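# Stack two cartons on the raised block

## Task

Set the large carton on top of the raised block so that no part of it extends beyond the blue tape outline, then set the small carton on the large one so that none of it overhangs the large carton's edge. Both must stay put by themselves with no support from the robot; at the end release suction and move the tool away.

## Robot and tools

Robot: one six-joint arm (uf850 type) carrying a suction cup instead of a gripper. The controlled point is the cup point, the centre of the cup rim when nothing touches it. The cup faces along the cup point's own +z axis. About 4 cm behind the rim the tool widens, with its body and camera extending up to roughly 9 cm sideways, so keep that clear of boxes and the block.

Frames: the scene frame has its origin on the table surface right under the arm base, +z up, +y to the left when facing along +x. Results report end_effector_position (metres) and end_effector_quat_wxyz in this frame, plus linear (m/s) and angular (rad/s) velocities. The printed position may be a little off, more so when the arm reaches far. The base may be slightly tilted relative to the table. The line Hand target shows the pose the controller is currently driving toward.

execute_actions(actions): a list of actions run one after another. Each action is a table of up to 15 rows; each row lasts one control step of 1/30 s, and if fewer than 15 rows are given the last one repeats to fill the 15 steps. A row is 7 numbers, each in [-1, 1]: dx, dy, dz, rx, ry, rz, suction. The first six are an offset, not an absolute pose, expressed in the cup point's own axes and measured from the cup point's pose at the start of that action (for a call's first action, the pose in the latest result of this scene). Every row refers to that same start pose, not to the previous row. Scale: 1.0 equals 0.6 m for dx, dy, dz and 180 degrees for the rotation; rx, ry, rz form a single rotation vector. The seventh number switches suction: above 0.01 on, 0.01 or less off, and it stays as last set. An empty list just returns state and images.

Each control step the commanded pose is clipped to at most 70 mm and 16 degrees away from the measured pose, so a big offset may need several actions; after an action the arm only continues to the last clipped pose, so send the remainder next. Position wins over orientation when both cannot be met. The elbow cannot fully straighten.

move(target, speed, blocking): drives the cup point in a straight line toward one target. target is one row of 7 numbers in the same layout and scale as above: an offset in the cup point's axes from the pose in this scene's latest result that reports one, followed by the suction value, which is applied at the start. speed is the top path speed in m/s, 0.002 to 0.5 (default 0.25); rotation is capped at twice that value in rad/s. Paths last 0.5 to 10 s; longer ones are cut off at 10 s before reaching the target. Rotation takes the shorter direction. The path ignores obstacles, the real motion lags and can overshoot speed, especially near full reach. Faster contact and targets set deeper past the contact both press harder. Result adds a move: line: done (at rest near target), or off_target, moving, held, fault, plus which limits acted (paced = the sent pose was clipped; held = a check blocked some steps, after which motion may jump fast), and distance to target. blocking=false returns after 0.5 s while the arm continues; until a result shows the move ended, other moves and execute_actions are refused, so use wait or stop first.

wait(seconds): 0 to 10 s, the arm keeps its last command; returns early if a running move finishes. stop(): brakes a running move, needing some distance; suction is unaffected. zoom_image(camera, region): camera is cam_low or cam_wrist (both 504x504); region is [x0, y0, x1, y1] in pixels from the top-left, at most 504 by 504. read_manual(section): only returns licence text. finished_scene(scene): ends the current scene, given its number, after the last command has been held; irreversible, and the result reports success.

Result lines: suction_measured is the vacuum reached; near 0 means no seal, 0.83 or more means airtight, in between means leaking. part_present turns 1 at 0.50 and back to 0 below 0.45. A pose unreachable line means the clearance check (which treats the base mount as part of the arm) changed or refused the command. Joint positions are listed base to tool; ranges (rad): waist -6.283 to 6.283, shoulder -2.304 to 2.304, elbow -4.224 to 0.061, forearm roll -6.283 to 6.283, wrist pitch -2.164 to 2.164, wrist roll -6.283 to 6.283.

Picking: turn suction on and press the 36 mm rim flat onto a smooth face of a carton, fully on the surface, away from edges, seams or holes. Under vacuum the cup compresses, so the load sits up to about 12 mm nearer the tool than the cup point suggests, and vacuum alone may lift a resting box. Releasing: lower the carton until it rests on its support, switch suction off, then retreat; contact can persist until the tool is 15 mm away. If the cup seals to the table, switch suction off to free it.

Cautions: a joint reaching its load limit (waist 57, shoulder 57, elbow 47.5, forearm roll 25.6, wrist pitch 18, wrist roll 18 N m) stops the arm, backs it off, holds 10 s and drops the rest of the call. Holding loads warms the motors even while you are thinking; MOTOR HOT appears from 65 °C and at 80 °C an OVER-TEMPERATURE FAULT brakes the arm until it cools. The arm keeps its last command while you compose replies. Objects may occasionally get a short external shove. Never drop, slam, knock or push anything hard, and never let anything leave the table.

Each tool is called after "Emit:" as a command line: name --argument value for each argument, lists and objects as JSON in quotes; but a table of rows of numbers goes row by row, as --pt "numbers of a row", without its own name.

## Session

Emit:
execute_actions --actions '[]'

Scene clock: 0.00 s.
end_effector_position=(+0.6016, -0.0023, +0.2974) suction_measured=0.00 part_present=0 end_effector_quat_wxyz=(+0.003, +0.001, +1.000, +0.004) end_effector_velocity=(+0.000, -0.000, +0.000) end_effector_angular_velocity=(+0.001, -0.001, +0.001)
Joint positions: [ 0.002 -0.531 -1.294  0.003 -0.758 -1.572]
Joint velocities: [-0.     0.001 -0.     0.001  0.    -0.002]
Motor temperatures (°C, as the motors report them): [20 18 20 25 24 22]
Hand target: +0.602, -0.002, +0.297; +0.003, +0.001, +1.000, +0.004

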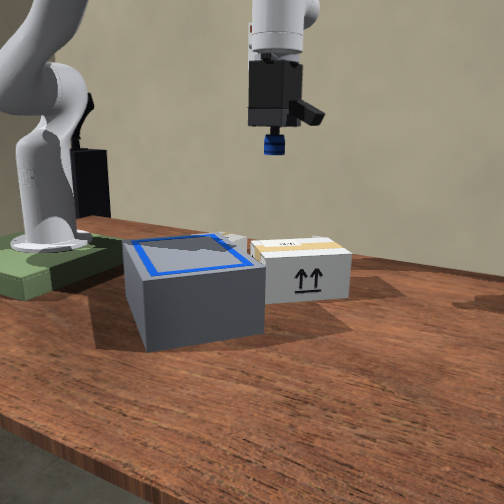

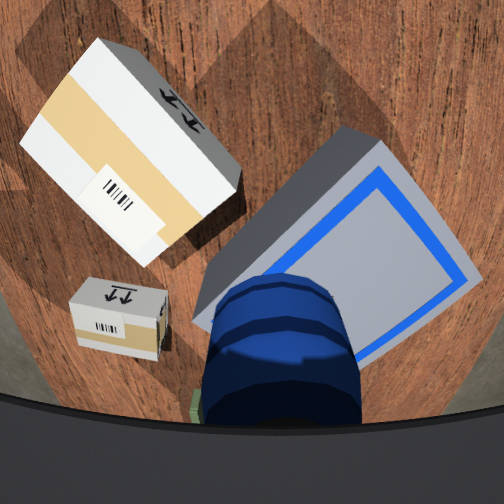

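Emit:
move --target '[-0.074,0.164,0.15,0,0,0.278,0]'

Scene clock: 6.60 s.
end_effector_position=(+0.6464, +0.0967, +0.2081) suction_measured=0.00 part_present=0 end_effector_quat_wxyz=(+0.001, +0.424, +0.906, +0.005) end_effector_velocity=(+0.001, +0.001, +0.000) end_effector_angular_velocity=(-0.000, -0.001, -0.004)
Joint positions: [ 0.153 -0.763 -1.436  0.003 -0.667 -0.548]
Joint velocities: [ 0.001 -0.001 -0.002 -0.    -0.     0.006]
Motor temperatures (°C, as the motors report them): [20 18 20 25 24 22]
Hand target: +0.646, +0.097, +0.208; +0.000, +0.424, +0.905, +0.005
Off the commanded pose: 0.001 m, 0 deg.
move: done

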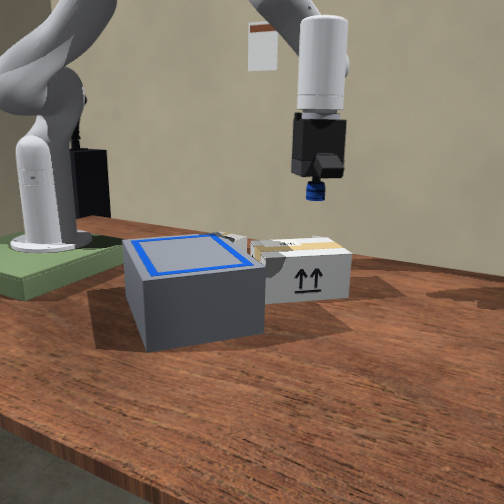

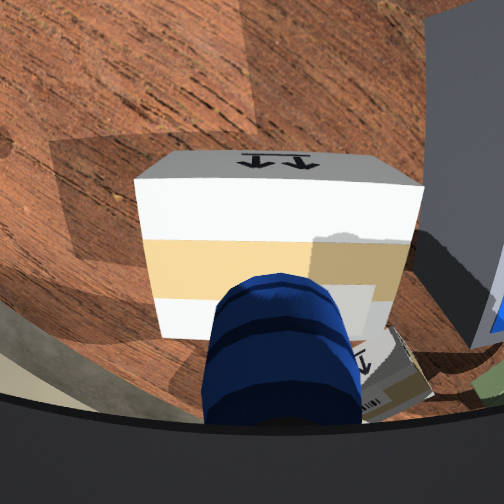

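Emit:
move --target '[0.09,-0.013,0.15,0,0,0.004,0]'

Emit:
move --target '[0,0,0.033,0,0,0,1]' --speed 0.02

Scene clock: 9.33 s.
end_effector_position=(+0.6065, +0.1336, +0.1187) suction_measured=0.00 part_present=0 end_effector_quat_wxyz=(+0.001, +0.430, +0.903, +0.005) end_effector_velocity=(-0.001, +0.001, -0.002) end_effector_angular_velocity=(-0.000, +0.001, +0.000)
Joint positions: [ 0.221 -0.837 -1.318  0.003 -0.474 -0.468]
Joint velocities: [ 0.001 -0.003  0.002 -0.     0.003  0.001]
Motor temperatures (°C, as the motors report them): [20 18 20 25 24 22]
Hand target: +0.606, +0.134, +0.118; +0.001, +0.430, +0.903, +0.005
Off the commanded pose: 0.001 m, 0 deg.
move: done

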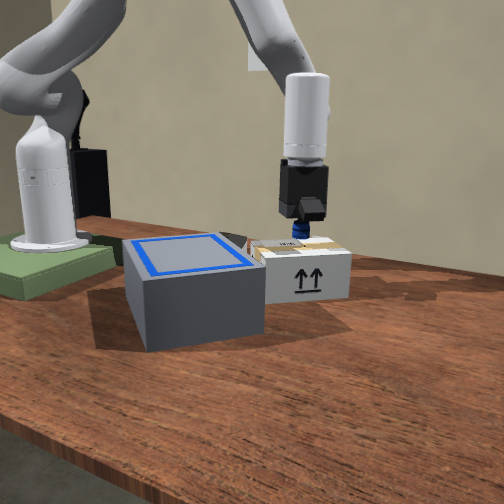

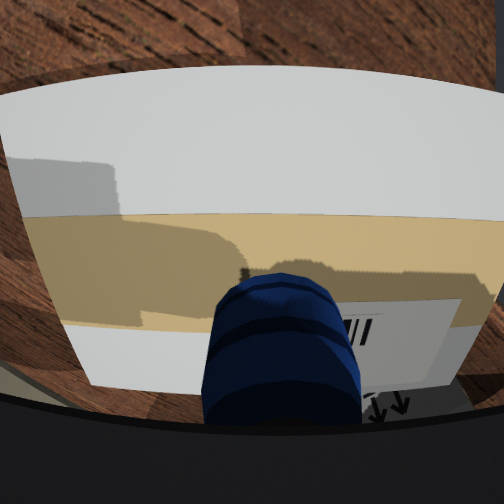

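Scene clock: 10.57 s.
end_effector_position=(+0.6061, +0.1336, +0.0984) suction_measured=0.75 part_present=1 end_effector_quat_wxyz=(+0.000, +0.430, +0.903, +0.005) end_effector_velocity=(-0.002, +0.000, -0.002) end_effector_angular_velocity=(-0.001, +0.007, -0.001)
Joint positions: [ 0.221 -0.873 -1.324  0.003 -0.445 -0.468]
Joint velocities: [ 0.001 -0.004 -0.001  0.002 -0.004  0.001]
Motor temperatures (°C, as the motors report them): [20 18 20 25 24 22]
Hand target: +0.607, +0.134, +0.099; +0.001, +0.430, +0.903, +0.005
Off the commanded pose: 0.001 m, 0 deg.
move: done

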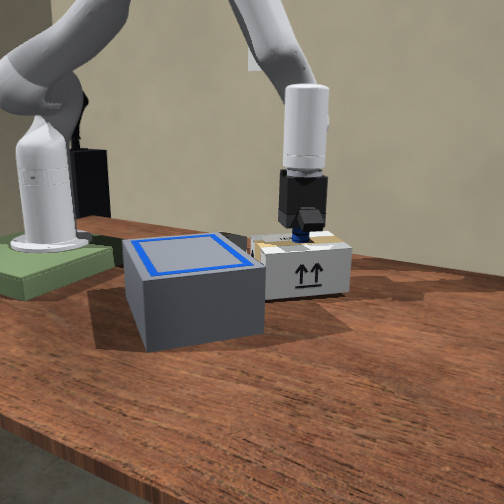

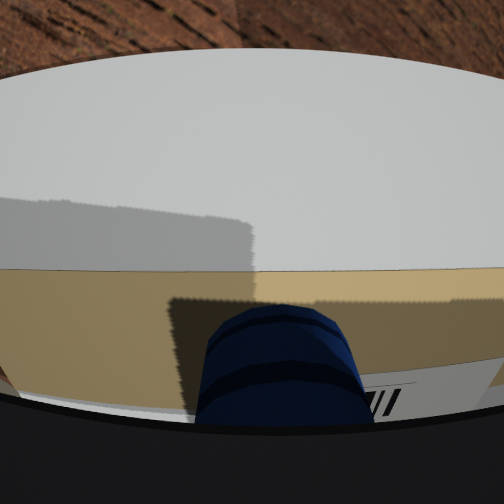

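Emit:
move --target '[0,0,-0.27,0,0,0,1]' --speed 0.2

Emit:
move --target '[-0.16,-0.42,0,0,0,0.45,1]'

Emit:
move --target '[0,0,0.06,0,0,0,1]' --speed 0.05

Emit:
zoom_image --camera "cam_low" --region '[100,170,290,300]'

Scene clock: 15.23 s.
end_effector_position=(+0.6053, +0.1327, +0.2599) suction_measured=0.96 part_present=1 end_effector_quat_wxyz=(-0.000, +0.430, +0.903, +0.005) end_effector_velocity=(+0.002, +0.000, +0.004) end_effector_angular_velocity=(+0.001, -0.007, +0.002)
Joint positions: [ 0.221 -0.62  -1.334  0.003 -0.71  -0.468]
Joint velocities: [-0.     0.005 -0.004 -0.001 -0.002 -0.001]
Motor temperatures (°C, as the motors report them): [20 18 20 25 24 22]
Hand target: +0.606, +0.133, +0.261; +0.000, +0.430, +0.903, +0.005
Off the commanded pose: 0.001 m, 0 deg.
move: done

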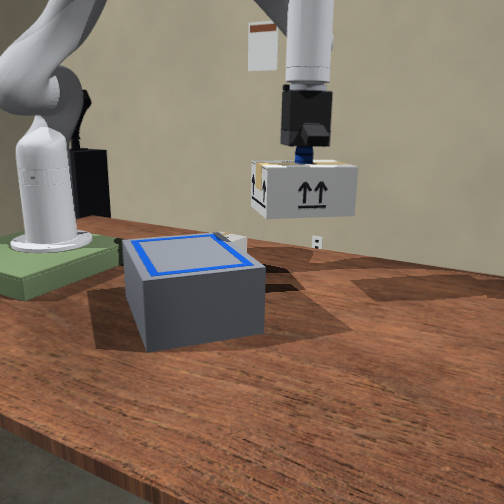

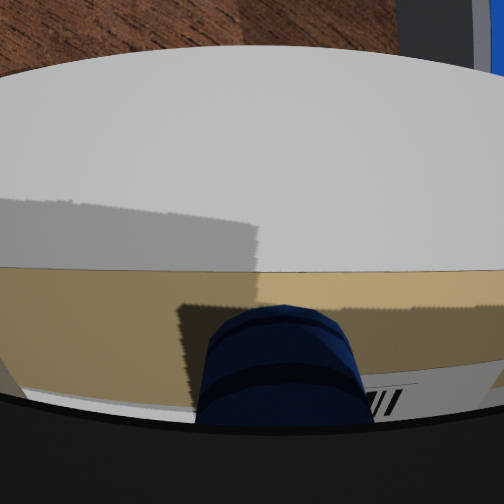

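Scene clock: 18.43 s.
end_effector_position=(+0.4708, -0.1015, +0.2584) suction_measured=0.96 part_present=1 end_effector_quat_wxyz=(-0.002, +0.913, +0.408, +0.003) end_effector_velocity=(-0.000, -0.001, +0.001) end_effector_angular_velocity=(-0.000, -0.001, -0.007)
Joint positions: [-0.206 -0.321 -0.895  0.002 -0.569  0.519]
Joint velocities: [-0.002  0.001  0.    -0.     0.     0.005]
Motor temperatures (°C, as the motors report them): [20 18 21 25 24 22]
Hand target: +0.471, -0.102, +0.258; -0.002, +0.913, +0.407, +0.003
Off the commanded pose: 0.002 m, 0 deg.
move: done

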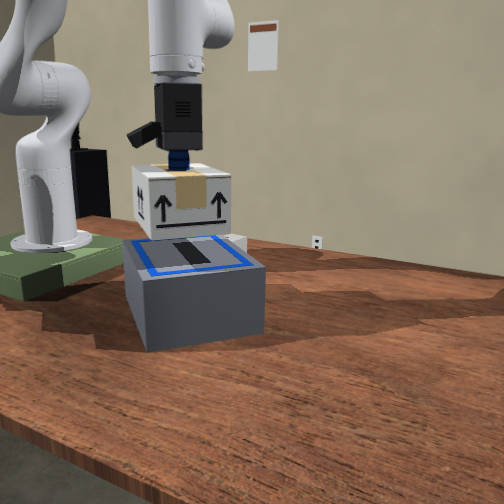

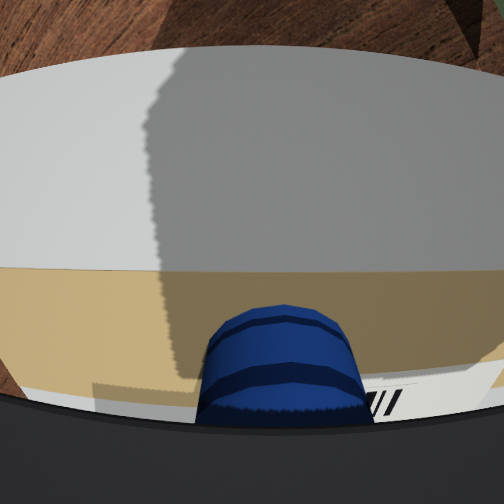

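Scene clock: 19.47 s.
end_effector_position=(+0.4710, -0.1014, +0.2225) suction_measured=0.96 part_present=1 end_effector_quat_wxyz=(-0.002, +0.913, +0.407, +0.003) end_effector_velocity=(+0.001, -0.000, +0.000) end_effector_angular_velocity=(-0.001, -0.002, +0.002)
Joint positions: [-0.206 -0.384 -0.879  0.002 -0.49   0.519]
Joint velocities: [ 0.001 -0.    -0.001 -0.002  0.002  0.   ]
Motor temperatures (°C, as the motors report them): [20 18 21 25 24 22]
Hand target: +0.471, -0.101, +0.222; -0.002, +0.913, +0.407, +0.003
Off the commanded pose: 0.000 m, 0 deg.
move: done

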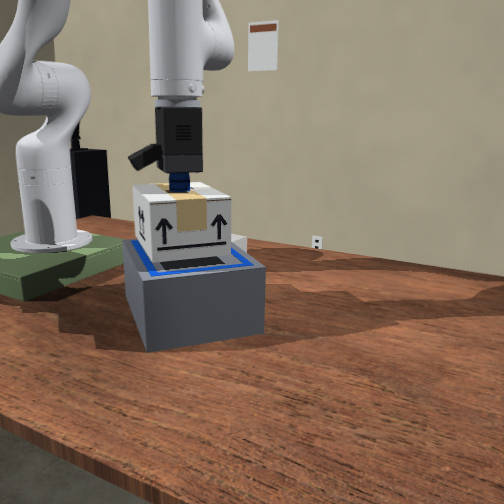

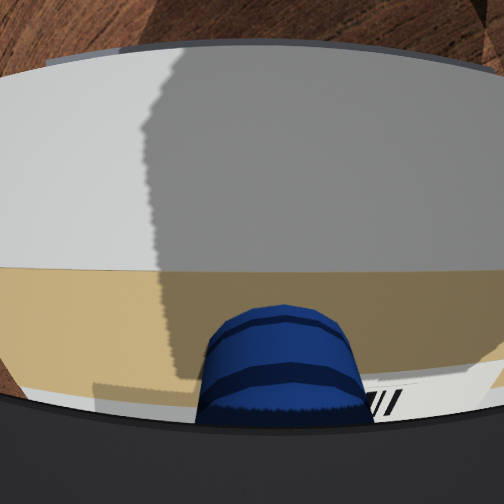

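Region (100, 170, 290, 300) of cam_low's 504x504 image, scaled by 2.653, with more detail than that image has; it fills the top 345 rows of this view, and the rest is white.

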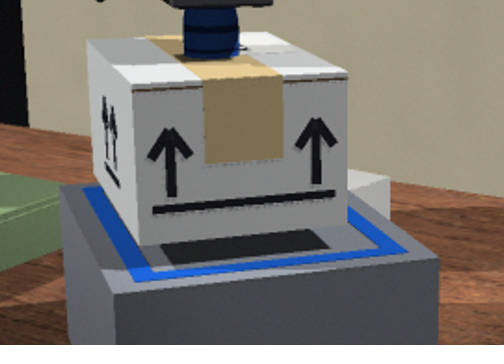

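Emit:
move --target '[0.018,0,0.014,0,0,0,1]' --speed 0.02

Emit:
zoom_image --camera "cam_low" --region '[100,170,290,300]'

Scene clock: 22.47 s.
end_effector_position=(+0.4781, -0.0933, +0.2142) suction_measured=0.96 part_present=1 end_effector_quat_wxyz=(-0.002, +0.913, +0.407, +0.004) end_effector_velocity=(+0.000, +0.000, -0.000) end_effector_angular_velocity=(-0.000, +0.000, +0.001)
Joint positions: [-0.187 -0.411 -0.892  0.002 -0.477  0.538]
Joint velocities: [ 0.    -0.001 -0.001 -0.001  0.001  0.   ]
Motor temperatures (°C, as the motors report them): [20 18 21 25 24 22]
Hand target: +0.478, -0.093, +0.214; -0.002, +0.913, +0.407, +0.004
Off the commanded pose: 0.000 m, 0 deg.
move: done

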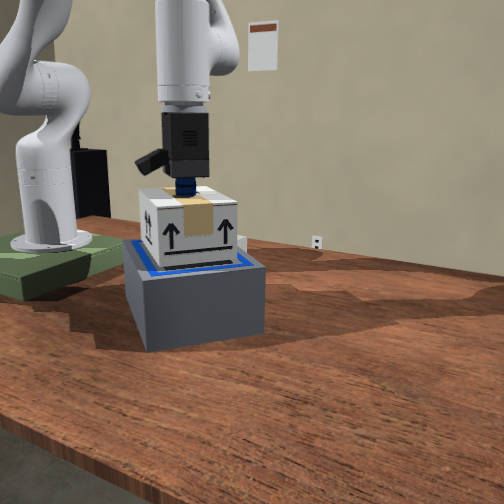

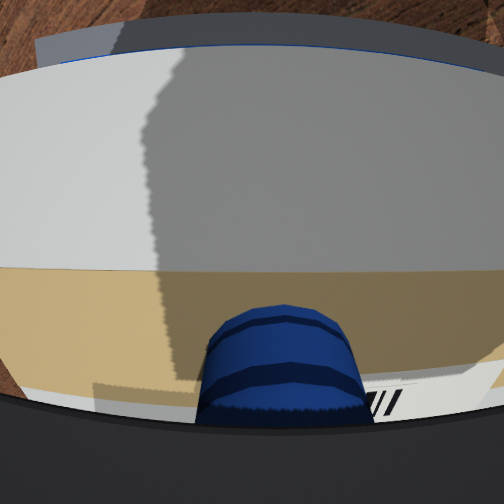

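Region (100, 170, 290, 300) of cam_low's 504x504 image, scaled by 2.653, with more detail than that image has; it fills the top 345 rows of this view, and the rest is white.

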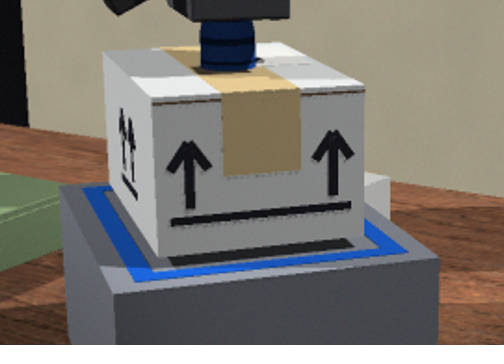

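Emit:
move --target '[0,0,0.012,0,0,0,1]' --speed 0.01

Scene clock: 25.00 s.
end_effector_position=(+0.4782, -0.0933, +0.2070) suction_measured=0.96 part_present=1 end_effector_quat_wxyz=(-0.002, +0.913, +0.407, +0.004) end_effector_velocity=(+0.001, +0.000, -0.000) end_effector_angular_velocity=(-0.000, -0.001, -0.001)
Joint positions: [-0.187 -0.424 -0.89   0.002 -0.461  0.538]
Joint velocities: [ 0.001 -0.001 -0.001 -0.     0.001  0.002]
Motor temperatures (°C, as the motors report them): [20 18 21 25 24 22]
Hand target: +0.478, -0.093, +0.207; -0.002, +0.913, +0.407, +0.003
Off the commanded pose: 0.000 m, 0 deg.
move: done

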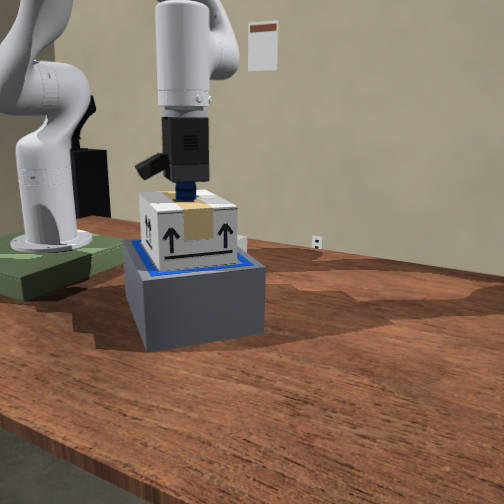

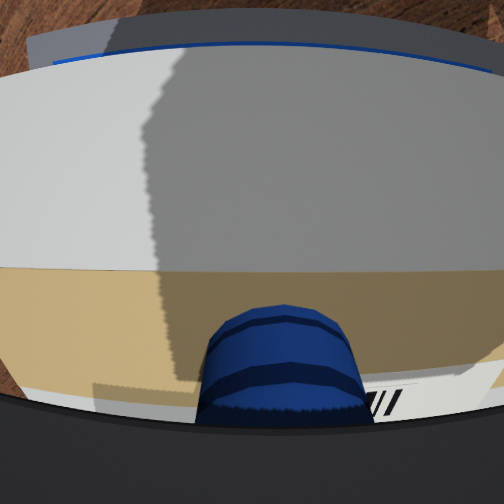

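Emit:
move --target '[0,0,0.005,0,0,0,1]' --speed 0.01

Emit:
execute_actions --actions '[[[0,0,0,0,0,0,0]]]'

Emit:
move --target '[0,0,-0.1,0,0,0,0]'

Emit:
move --target '[0.355,-0.337,0,0,0,-0.733,0]' --speed 0.4

Scene clock: 28.57 s.
end_effector_position=(+0.4784, -0.0933, +0.2053) suction_measured=0.96 part_present=1 end_effector_quat_wxyz=(-0.002, +0.913, +0.407, +0.003) end_effector_velocity=(-0.000, -0.000, -0.002) end_effector_angular_velocity=(+0.000, -0.000, -0.002)
Joint positions: [-0.187 -0.428 -0.891  0.002 -0.458  0.538]
Joint velocities: [-0.001 -0.003  0.001  0.001  0.004  0.   ]
Motor temperatures (°C, as the motors report them): [20 18 21 25 24 22]
Hand target: +0.478, -0.093, +0.204; -0.002, +0.913, +0.407, +0.003
Off the commanded pose: 0.001 m, 0 deg.
move: done

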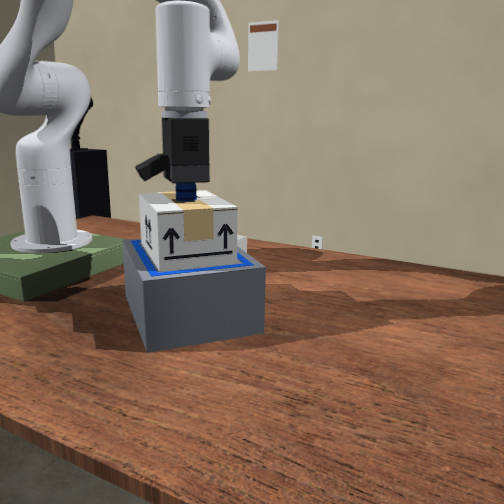

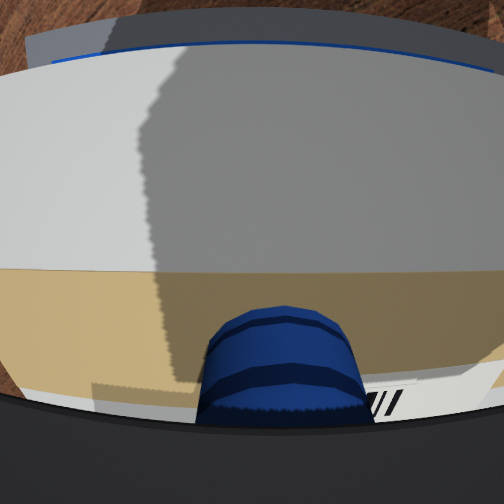

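Scene clock: 29.07 s.
end_effector_position=(+0.4784, -0.0933, +0.2055) suction_measured=0.00 part_present=0 end_effector_quat_wxyz=(-0.002, +0.913, +0.407, +0.003) end_effector_velocity=(+0.000, -0.000, -0.000) end_effector_angular_velocity=(+0.000, +0.000, -0.001)
Joint positions: [-0.187 -0.428 -0.891  0.002 -0.459  0.538]
Joint velocities: [-0.    -0.001 -0.001  0.    -0.     0.001]
Motor temperatures (°C, as the motors report them): [20 18 21 25 24 22]
Hand target: +0.478, -0.093, +0.205; -0.002, +0.913, +0.407, +0.003
Off the commanded pose: 0.000 m, 0 deg.

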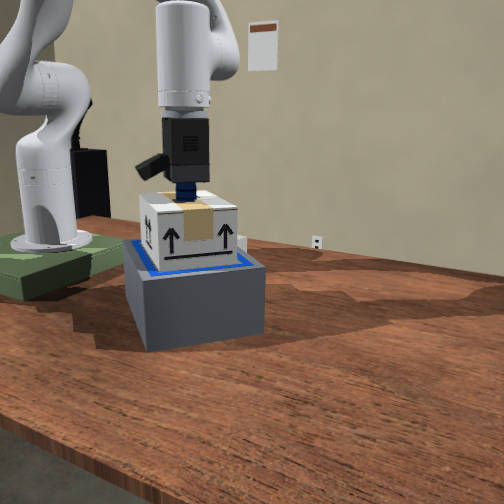

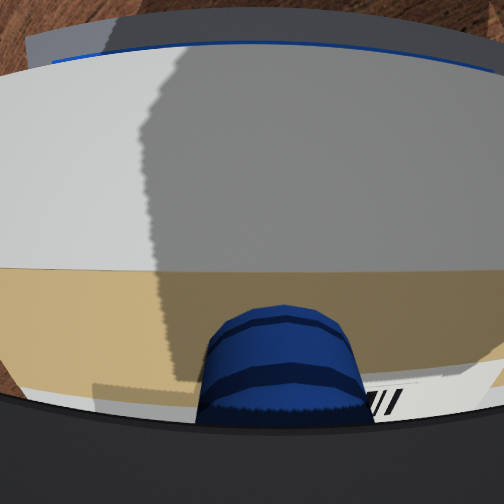

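Scene clock: 29.87 s.
end_effector_position=(+0.4782, -0.0935, +0.2653) suction_measured=0.00 part_present=0 end_effector_quat_wxyz=(-0.002, +0.913, +0.408, +0.003) end_effector_velocity=(+0.000, +0.000, +0.002) end_effector_angular_velocity=(-0.001, -0.002, +0.003)
Joint positions: [-0.187 -0.323 -0.916  0.003 -0.59   0.538]
Joint velocities: [ 0.001  0.004 -0.001 -0.001 -0.003 -0.002]
Motor temperatures (°C, as the motors report them): [20 18 21 25 24 22]
Hand target: +0.478, -0.094, +0.266; -0.002, +0.913, +0.408, +0.003
Off the commanded pose: 0.000 m, 0 deg.
move: done

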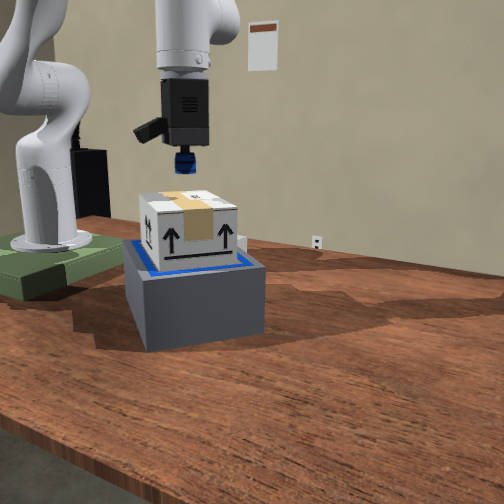

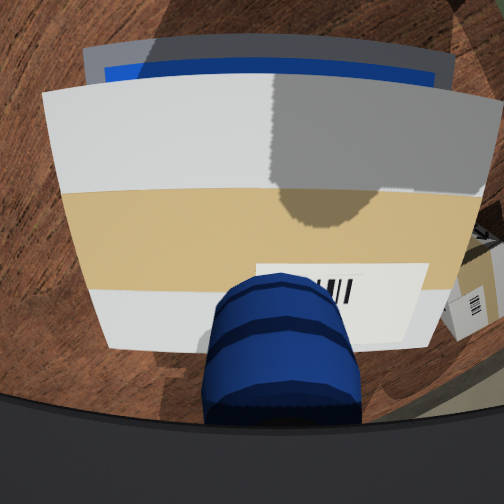

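Scene clock: 33.23 s.
end_effector_position=(+0.4692, +0.2010, +0.2671) suction_measured=0.00 part_present=0 end_effector_quat_wxyz=(+0.001, -0.000, +1.000, +0.005) end_effector_velocity=(+0.000, +0.001, -0.000) end_effector_angular_velocity=(+0.000, +0.001, +0.006)
Joint positions: [ 0.41  -0.374 -0.986  0.004 -0.609 -1.169]
Joint velocities: [ 0.001 -0.002 -0.002  0.001 -0.    -0.005]
Motor temperatures (°C, as the motors report them): [20 18 21 25 24 22]
Hand target: +0.469, +0.201, +0.267; +0.001, -0.000, +1.000, +0.005
Off the commanded pose: 0.001 m, 0 deg.
move: done

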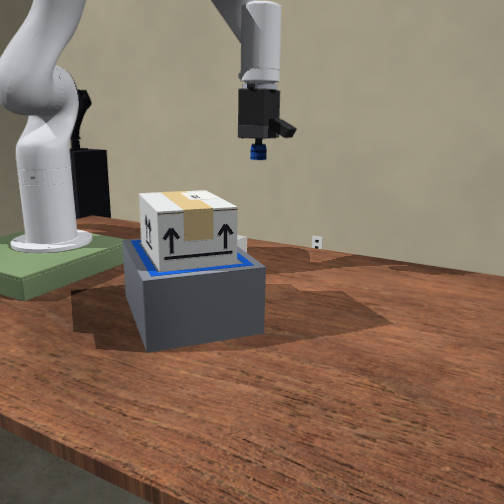

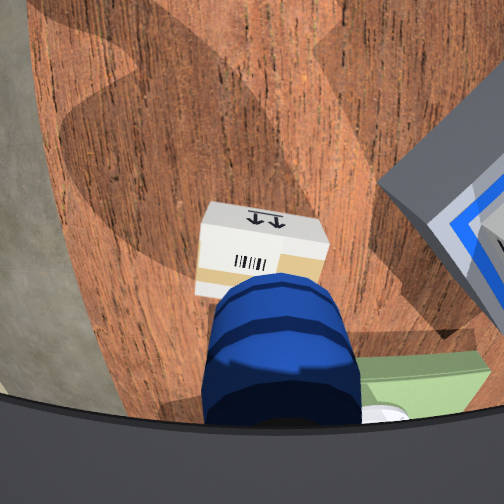

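Emit:
move --target '[0.165,0.006,0.285,0,0,0.057,0]'

Scene clock: 36.23 s.
end_effector_position=(+0.3708, +0.2057, +0.0962) suction_measured=0.00 part_present=0 end_effector_quat_wxyz=(+0.001, +0.090, +0.996, +0.005) end_effector_velocity=(-0.003, -0.001, -0.003) end_effector_angular_velocity=(-0.004, +0.003, -0.003)
Joint positions: [ 0.51  -0.571 -0.722  0.011 -0.147 -0.896]
Joint velocities: [ 0.003 -0.004  0.004 -0.016  0.003  0.023]
Motor temperatures (°C, as the motors report them): [20 18 21 25 24 22]
Hand target: +0.370, +0.206, +0.096; +0.001, +0.090, +0.996, +0.005
Off the commanded pose: 0.001 m, 0 deg.
move: done

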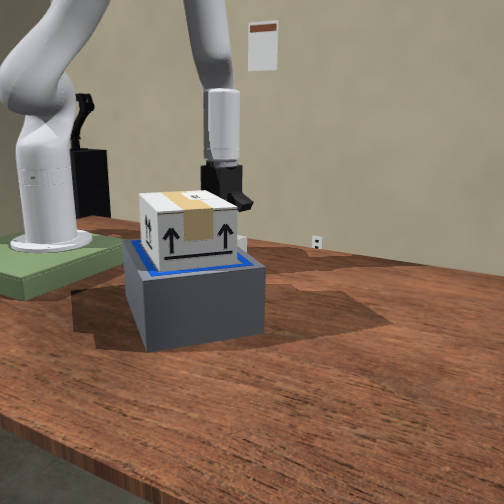

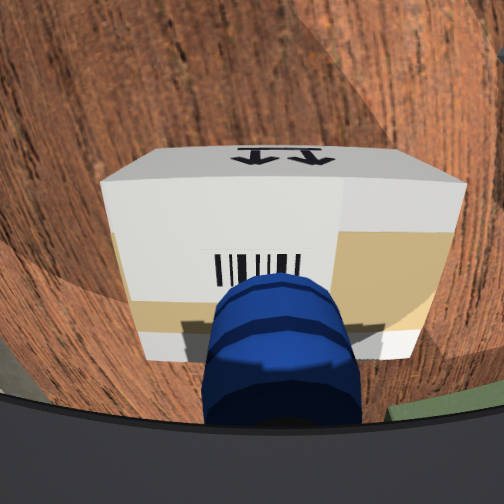

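Emit:
move --target '[-0.006,-0.005,0.042,0,0,0,1]' --speed 0.02

Scene clock: 39.10 s.
end_effector_position=(+0.3739, +0.2023, +0.0710) suction_measured=0.00 part_present=0 end_effector_quat_wxyz=(+0.001, +0.090, +0.996, +0.005) end_effector_velocity=(+0.000, -0.000, -0.001) end_effector_angular_velocity=(+0.000, -0.000, -0.001)
Joint positions: [ 0.5   -0.638 -0.738  0.015 -0.096 -0.911]
Joint velocities: [-0.001 -0.001  0.     0.002  0.002 -0.002]
Motor temperatures (°C, as the motors report them): [20 18 21 25 24 22]
Hand target: +0.374, +0.202, +0.071; +0.001, +0.090, +0.996, +0.005
Off the commanded pose: 0.000 m, 0 deg.
move: done

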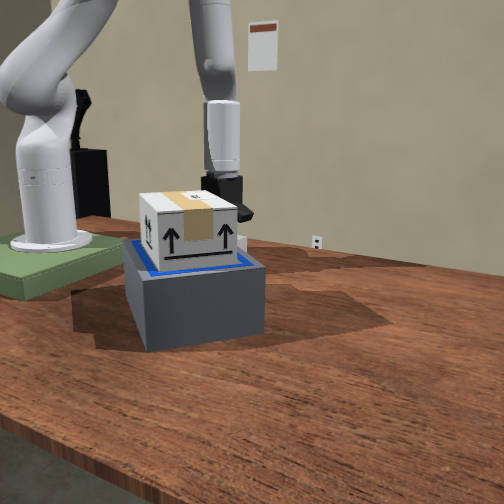

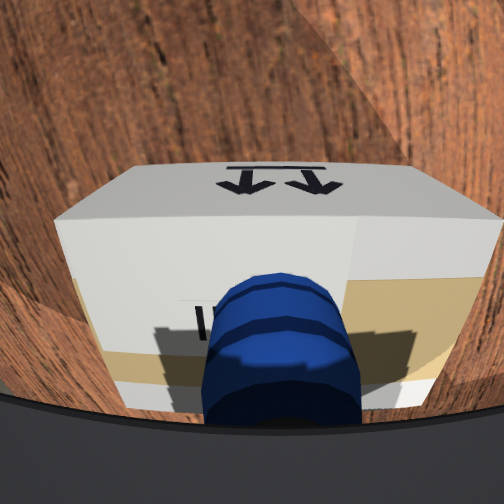

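Emit:
move --target '[0,0,0.011,0,0,0,1]' --speed 0.01

Scene clock: 40.80 s.
end_effector_position=(+0.3738, +0.2023, +0.0644) suction_measured=0.93 part_present=1 end_effector_quat_wxyz=(+0.001, +0.090, +0.996, +0.005) end_effector_velocity=(+0.000, -0.000, +0.000) end_effector_angular_velocity=(+0.000, -0.001, +0.001)
Joint positions: [ 0.5   -0.655 -0.742  0.017 -0.083 -0.913]
Joint velocities: [-0.001  0.     0.    -0.001  0.001 -0.001]
Motor temperatures (°C, as the motors report them): [20 18 21 25 24 22]
Hand target: +0.374, +0.202, +0.064; +0.001, +0.090, +0.996, +0.005
Off the commanded pose: 0.000 m, 0 deg.
move: done

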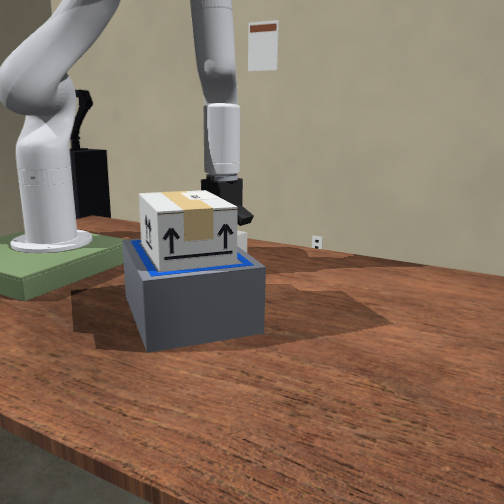

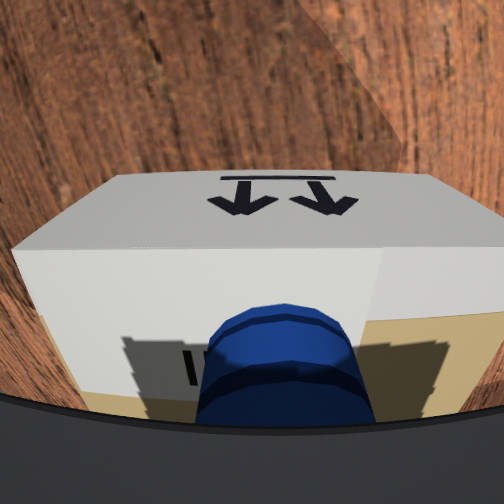

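Emit:
move --target '[0,0,-0.395,0,0,0,1]'

Emit:
move --target '[-0.264,-0.445,0,0,0,-0.324,1]'

Emit:
move --target '[0,0,0.038,0,0,0,1]' --speed 0.03

Emit:
zoom_image --camera "cam_low" --region '[100,110,290,240]'

Scene clock: 45.37 s.
end_effector_position=(+0.3732, +0.2007, +0.3014) suction_measured=0.96 part_present=1 end_effector_quat_wxyz=(+0.000, +0.089, +0.996, +0.005) end_effector_velocity=(+0.001, +0.000, +0.003) end_effector_angular_velocity=(+0.001, -0.004, +0.000)
Joint positions: [ 0.499 -0.126 -0.766  0.005 -0.637 -0.901]
Joint velocities: [-0.     0.005 -0.003 -0.001 -0.004  0.   ]
Motor temperatures (°C, as the motors report them): [20 18 21 25 24 22]
Hand target: +0.373, +0.201, +0.302; +0.001, +0.089, +0.996, +0.005
Off the commanded pose: 0.001 m, 0 deg.
move: done

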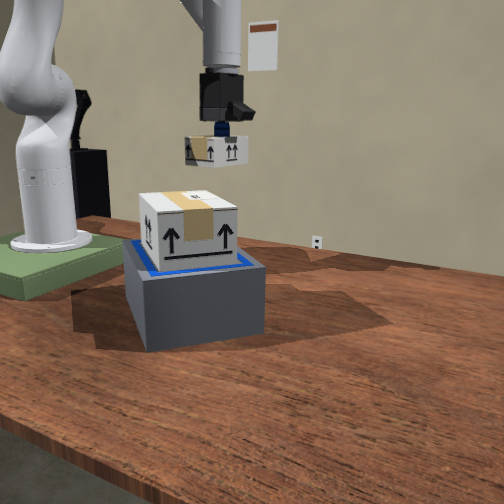

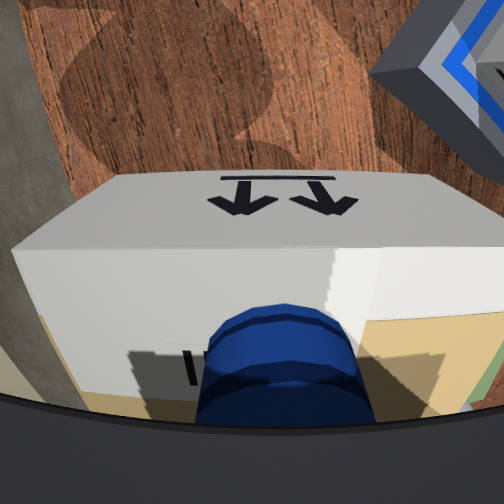

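Scene clock: 47.83 s.
end_effector_position=(+0.4822, -0.0910, +0.2994) suction_measured=0.96 part_present=1 end_effector_quat_wxyz=(+0.003, -0.407, +0.913, +0.002) end_effector_velocity=(+0.001, -0.002, +0.000) end_effector_angular_velocity=(+0.002, -0.000, +0.005)
Joint positions: [-0.18  -0.279 -0.95   0.002 -0.668 -2.596]
Joint velocities: [-0.004 -0.002 -0.003  0.003 -0.001 -0.011]
Motor temperatures (°C, as the motors report them): [20 18 21 25 24 22]
Hand target: +0.482, -0.091, +0.299; +0.003, -0.407, +0.913, +0.002
Off the commanded pose: 0.001 m, 0 deg.
move: done

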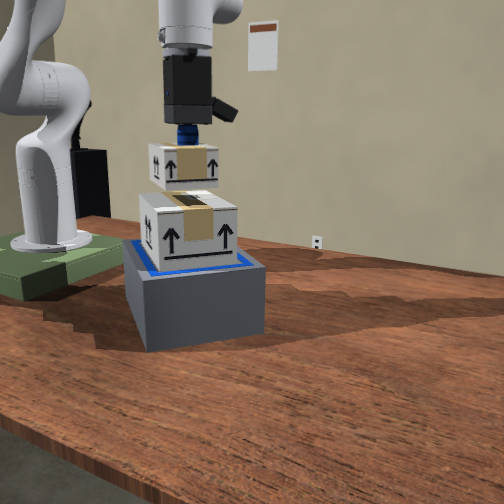

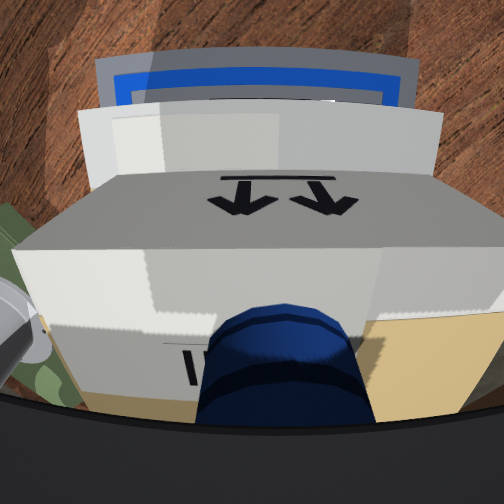

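Scene clock: 48.87 s.
end_effector_position=(+0.4823, -0.0909, +0.2767) suction_measured=0.96 part_present=1 end_effector_quat_wxyz=(+0.003, -0.407, +0.913, +0.002) end_effector_velocity=(-0.000, +0.001, -0.001) end_effector_angular_velocity=(+0.001, +0.000, -0.001)
Joint positions: [-0.18  -0.312 -0.933  0.002 -0.618 -2.596]
Joint velocities: [ 0.001 -0.001  0.001  0.001  0.002  0.001]
Motor temperatures (°C, as the motors report them): [20 18 21 25 24 22]
Hand target: +0.482, -0.091, +0.277; +0.003, -0.407, +0.913, +0.002
Off the commanded pose: 0.000 m, 0 deg.
move: done

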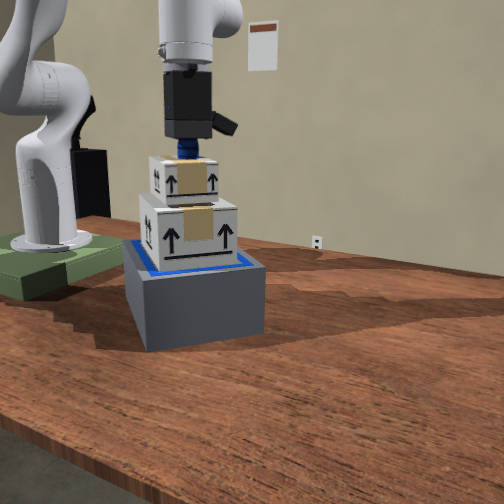

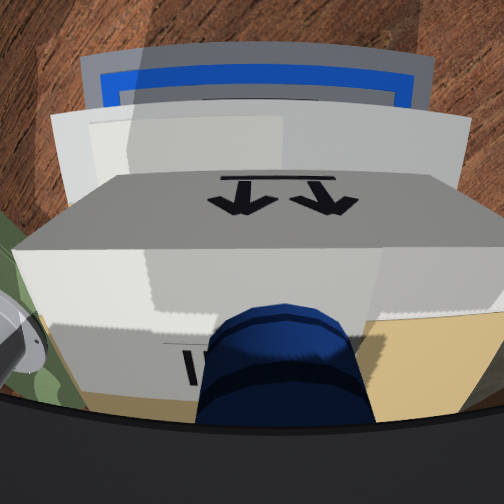

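Region (100, 110, 290, 240) of cam_low's 504x504 image, scaled by 2.653, with more detail than that image has; it fills the top 345 rows of this view, and the rest is white.

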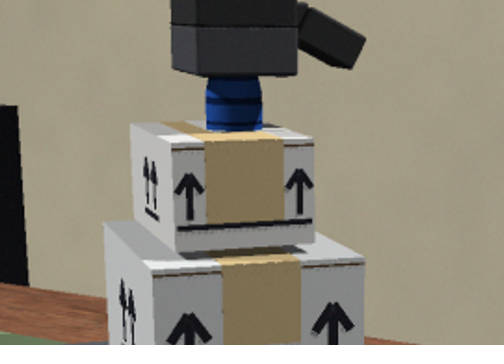

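Emit:
move --target '[-0.004,0.006,0.01,0,0,0,1]' --speed 0.01

Emit:
execute_actions --actions '[[[0,0,0,0,0,0,0]]]'

Emit:
move --target '[0,0,-0.2,0,0,0,0]'

Scene clock: 52.80 s.
end_effector_position=(+0.4812, -0.0867, +0.2708) suction_measured=0.96 part_present=1 end_effector_quat_wxyz=(+0.003, -0.407, +0.913, +0.002) end_effector_velocity=(-0.000, +0.000, -0.000) end_effector_angular_velocity=(-0.000, -0.000, -0.000)
Joint positions: [-0.172 -0.318 -0.924  0.002 -0.603 -2.588]
Joint velocities: [ 0.     0.001  0.002 -0.     0.001  0.001]
Motor temperatures (°C, as the motors report them): [20 18 21 25 24 22]
Hand target: +0.481, -0.087, +0.271; +0.003, -0.407, +0.913, +0.002
Off the commanded pose: 0.000 m, 0 deg.
move: done

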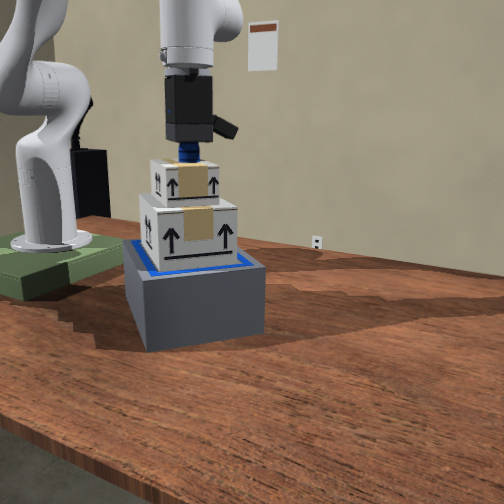

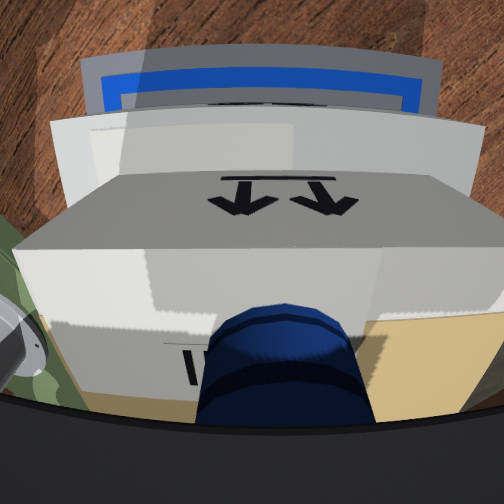

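Scene clock: 53.30 s.
end_effector_position=(+0.4815, -0.0867, +0.2710) suction_measured=0.00 part_present=0 end_effector_quat_wxyz=(+0.003, -0.407, +0.913, +0.002) end_effector_velocity=(-0.000, -0.000, -0.001) end_effector_angular_velocity=(+0.000, +0.000, -0.002)
Joint positions: [-0.172 -0.318 -0.925  0.002 -0.603 -2.588]
Joint velocities: [-0.    -0.001  0.001  0.001  0.001  0.001]
Motor temperatures (°C, as the motors report them): [20 18 21 25 24 22]
Hand target: +0.481, -0.087, +0.271; +0.003, -0.407, +0.913, +0.002
Off the commanded pose: 0.000 m, 0 deg.

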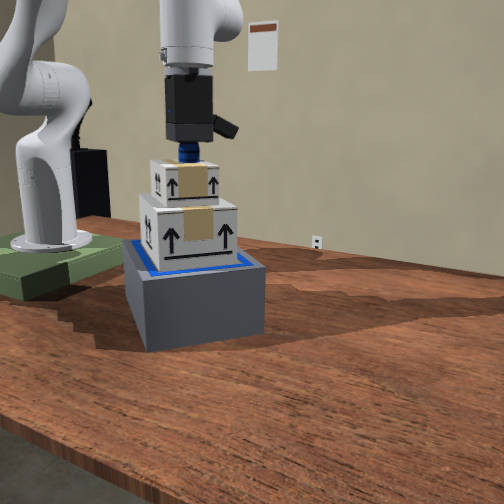

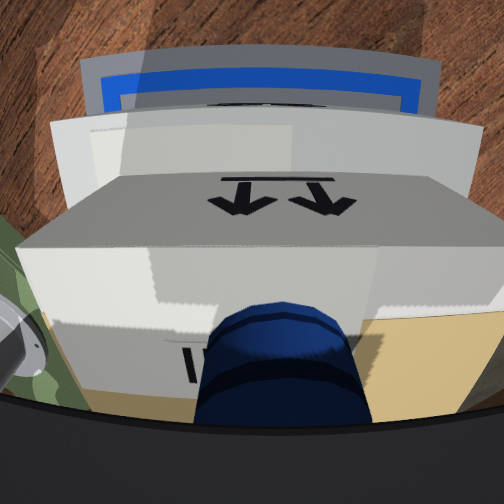

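Scene clock: 54.23 s.
end_effector_position=(+0.4811, -0.0872, +0.3907) suction_measured=0.00 part_present=0 end_effector_quat_wxyz=(+0.003, -0.407, +0.913, +0.003) end_effector_velocity=(+0.000, +0.000, +0.003) end_effector_angular_velocity=(-0.000, -0.004, -0.001)
Joint positions: [-0.172 -0.167 -1.041  0.003 -0.87  -2.588]
Joint velocities: [ 0.     0.005 -0.002  0.001 -0.003  0.001]
Motor temperatures (°C, as the motors report them): [20 18 21 25 24 22]
Hand target: +0.481, -0.087, +0.391; +0.004, -0.407, +0.913, +0.002
Off the commanded pose: 0.000 m, 0 deg.
move: done

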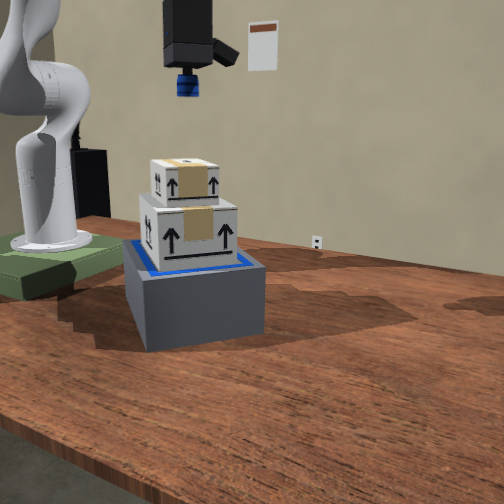

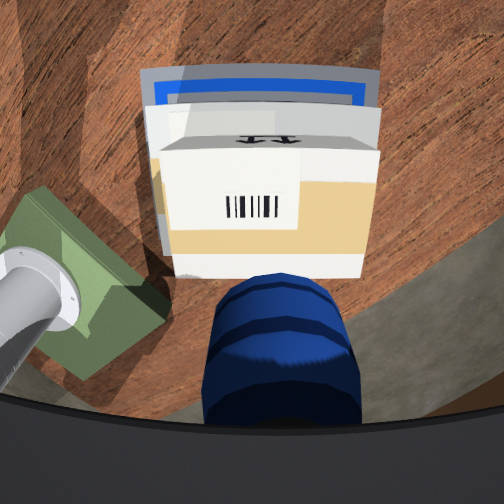

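Emit:
finished_scene --scene 2

The scene is finished: the task was done.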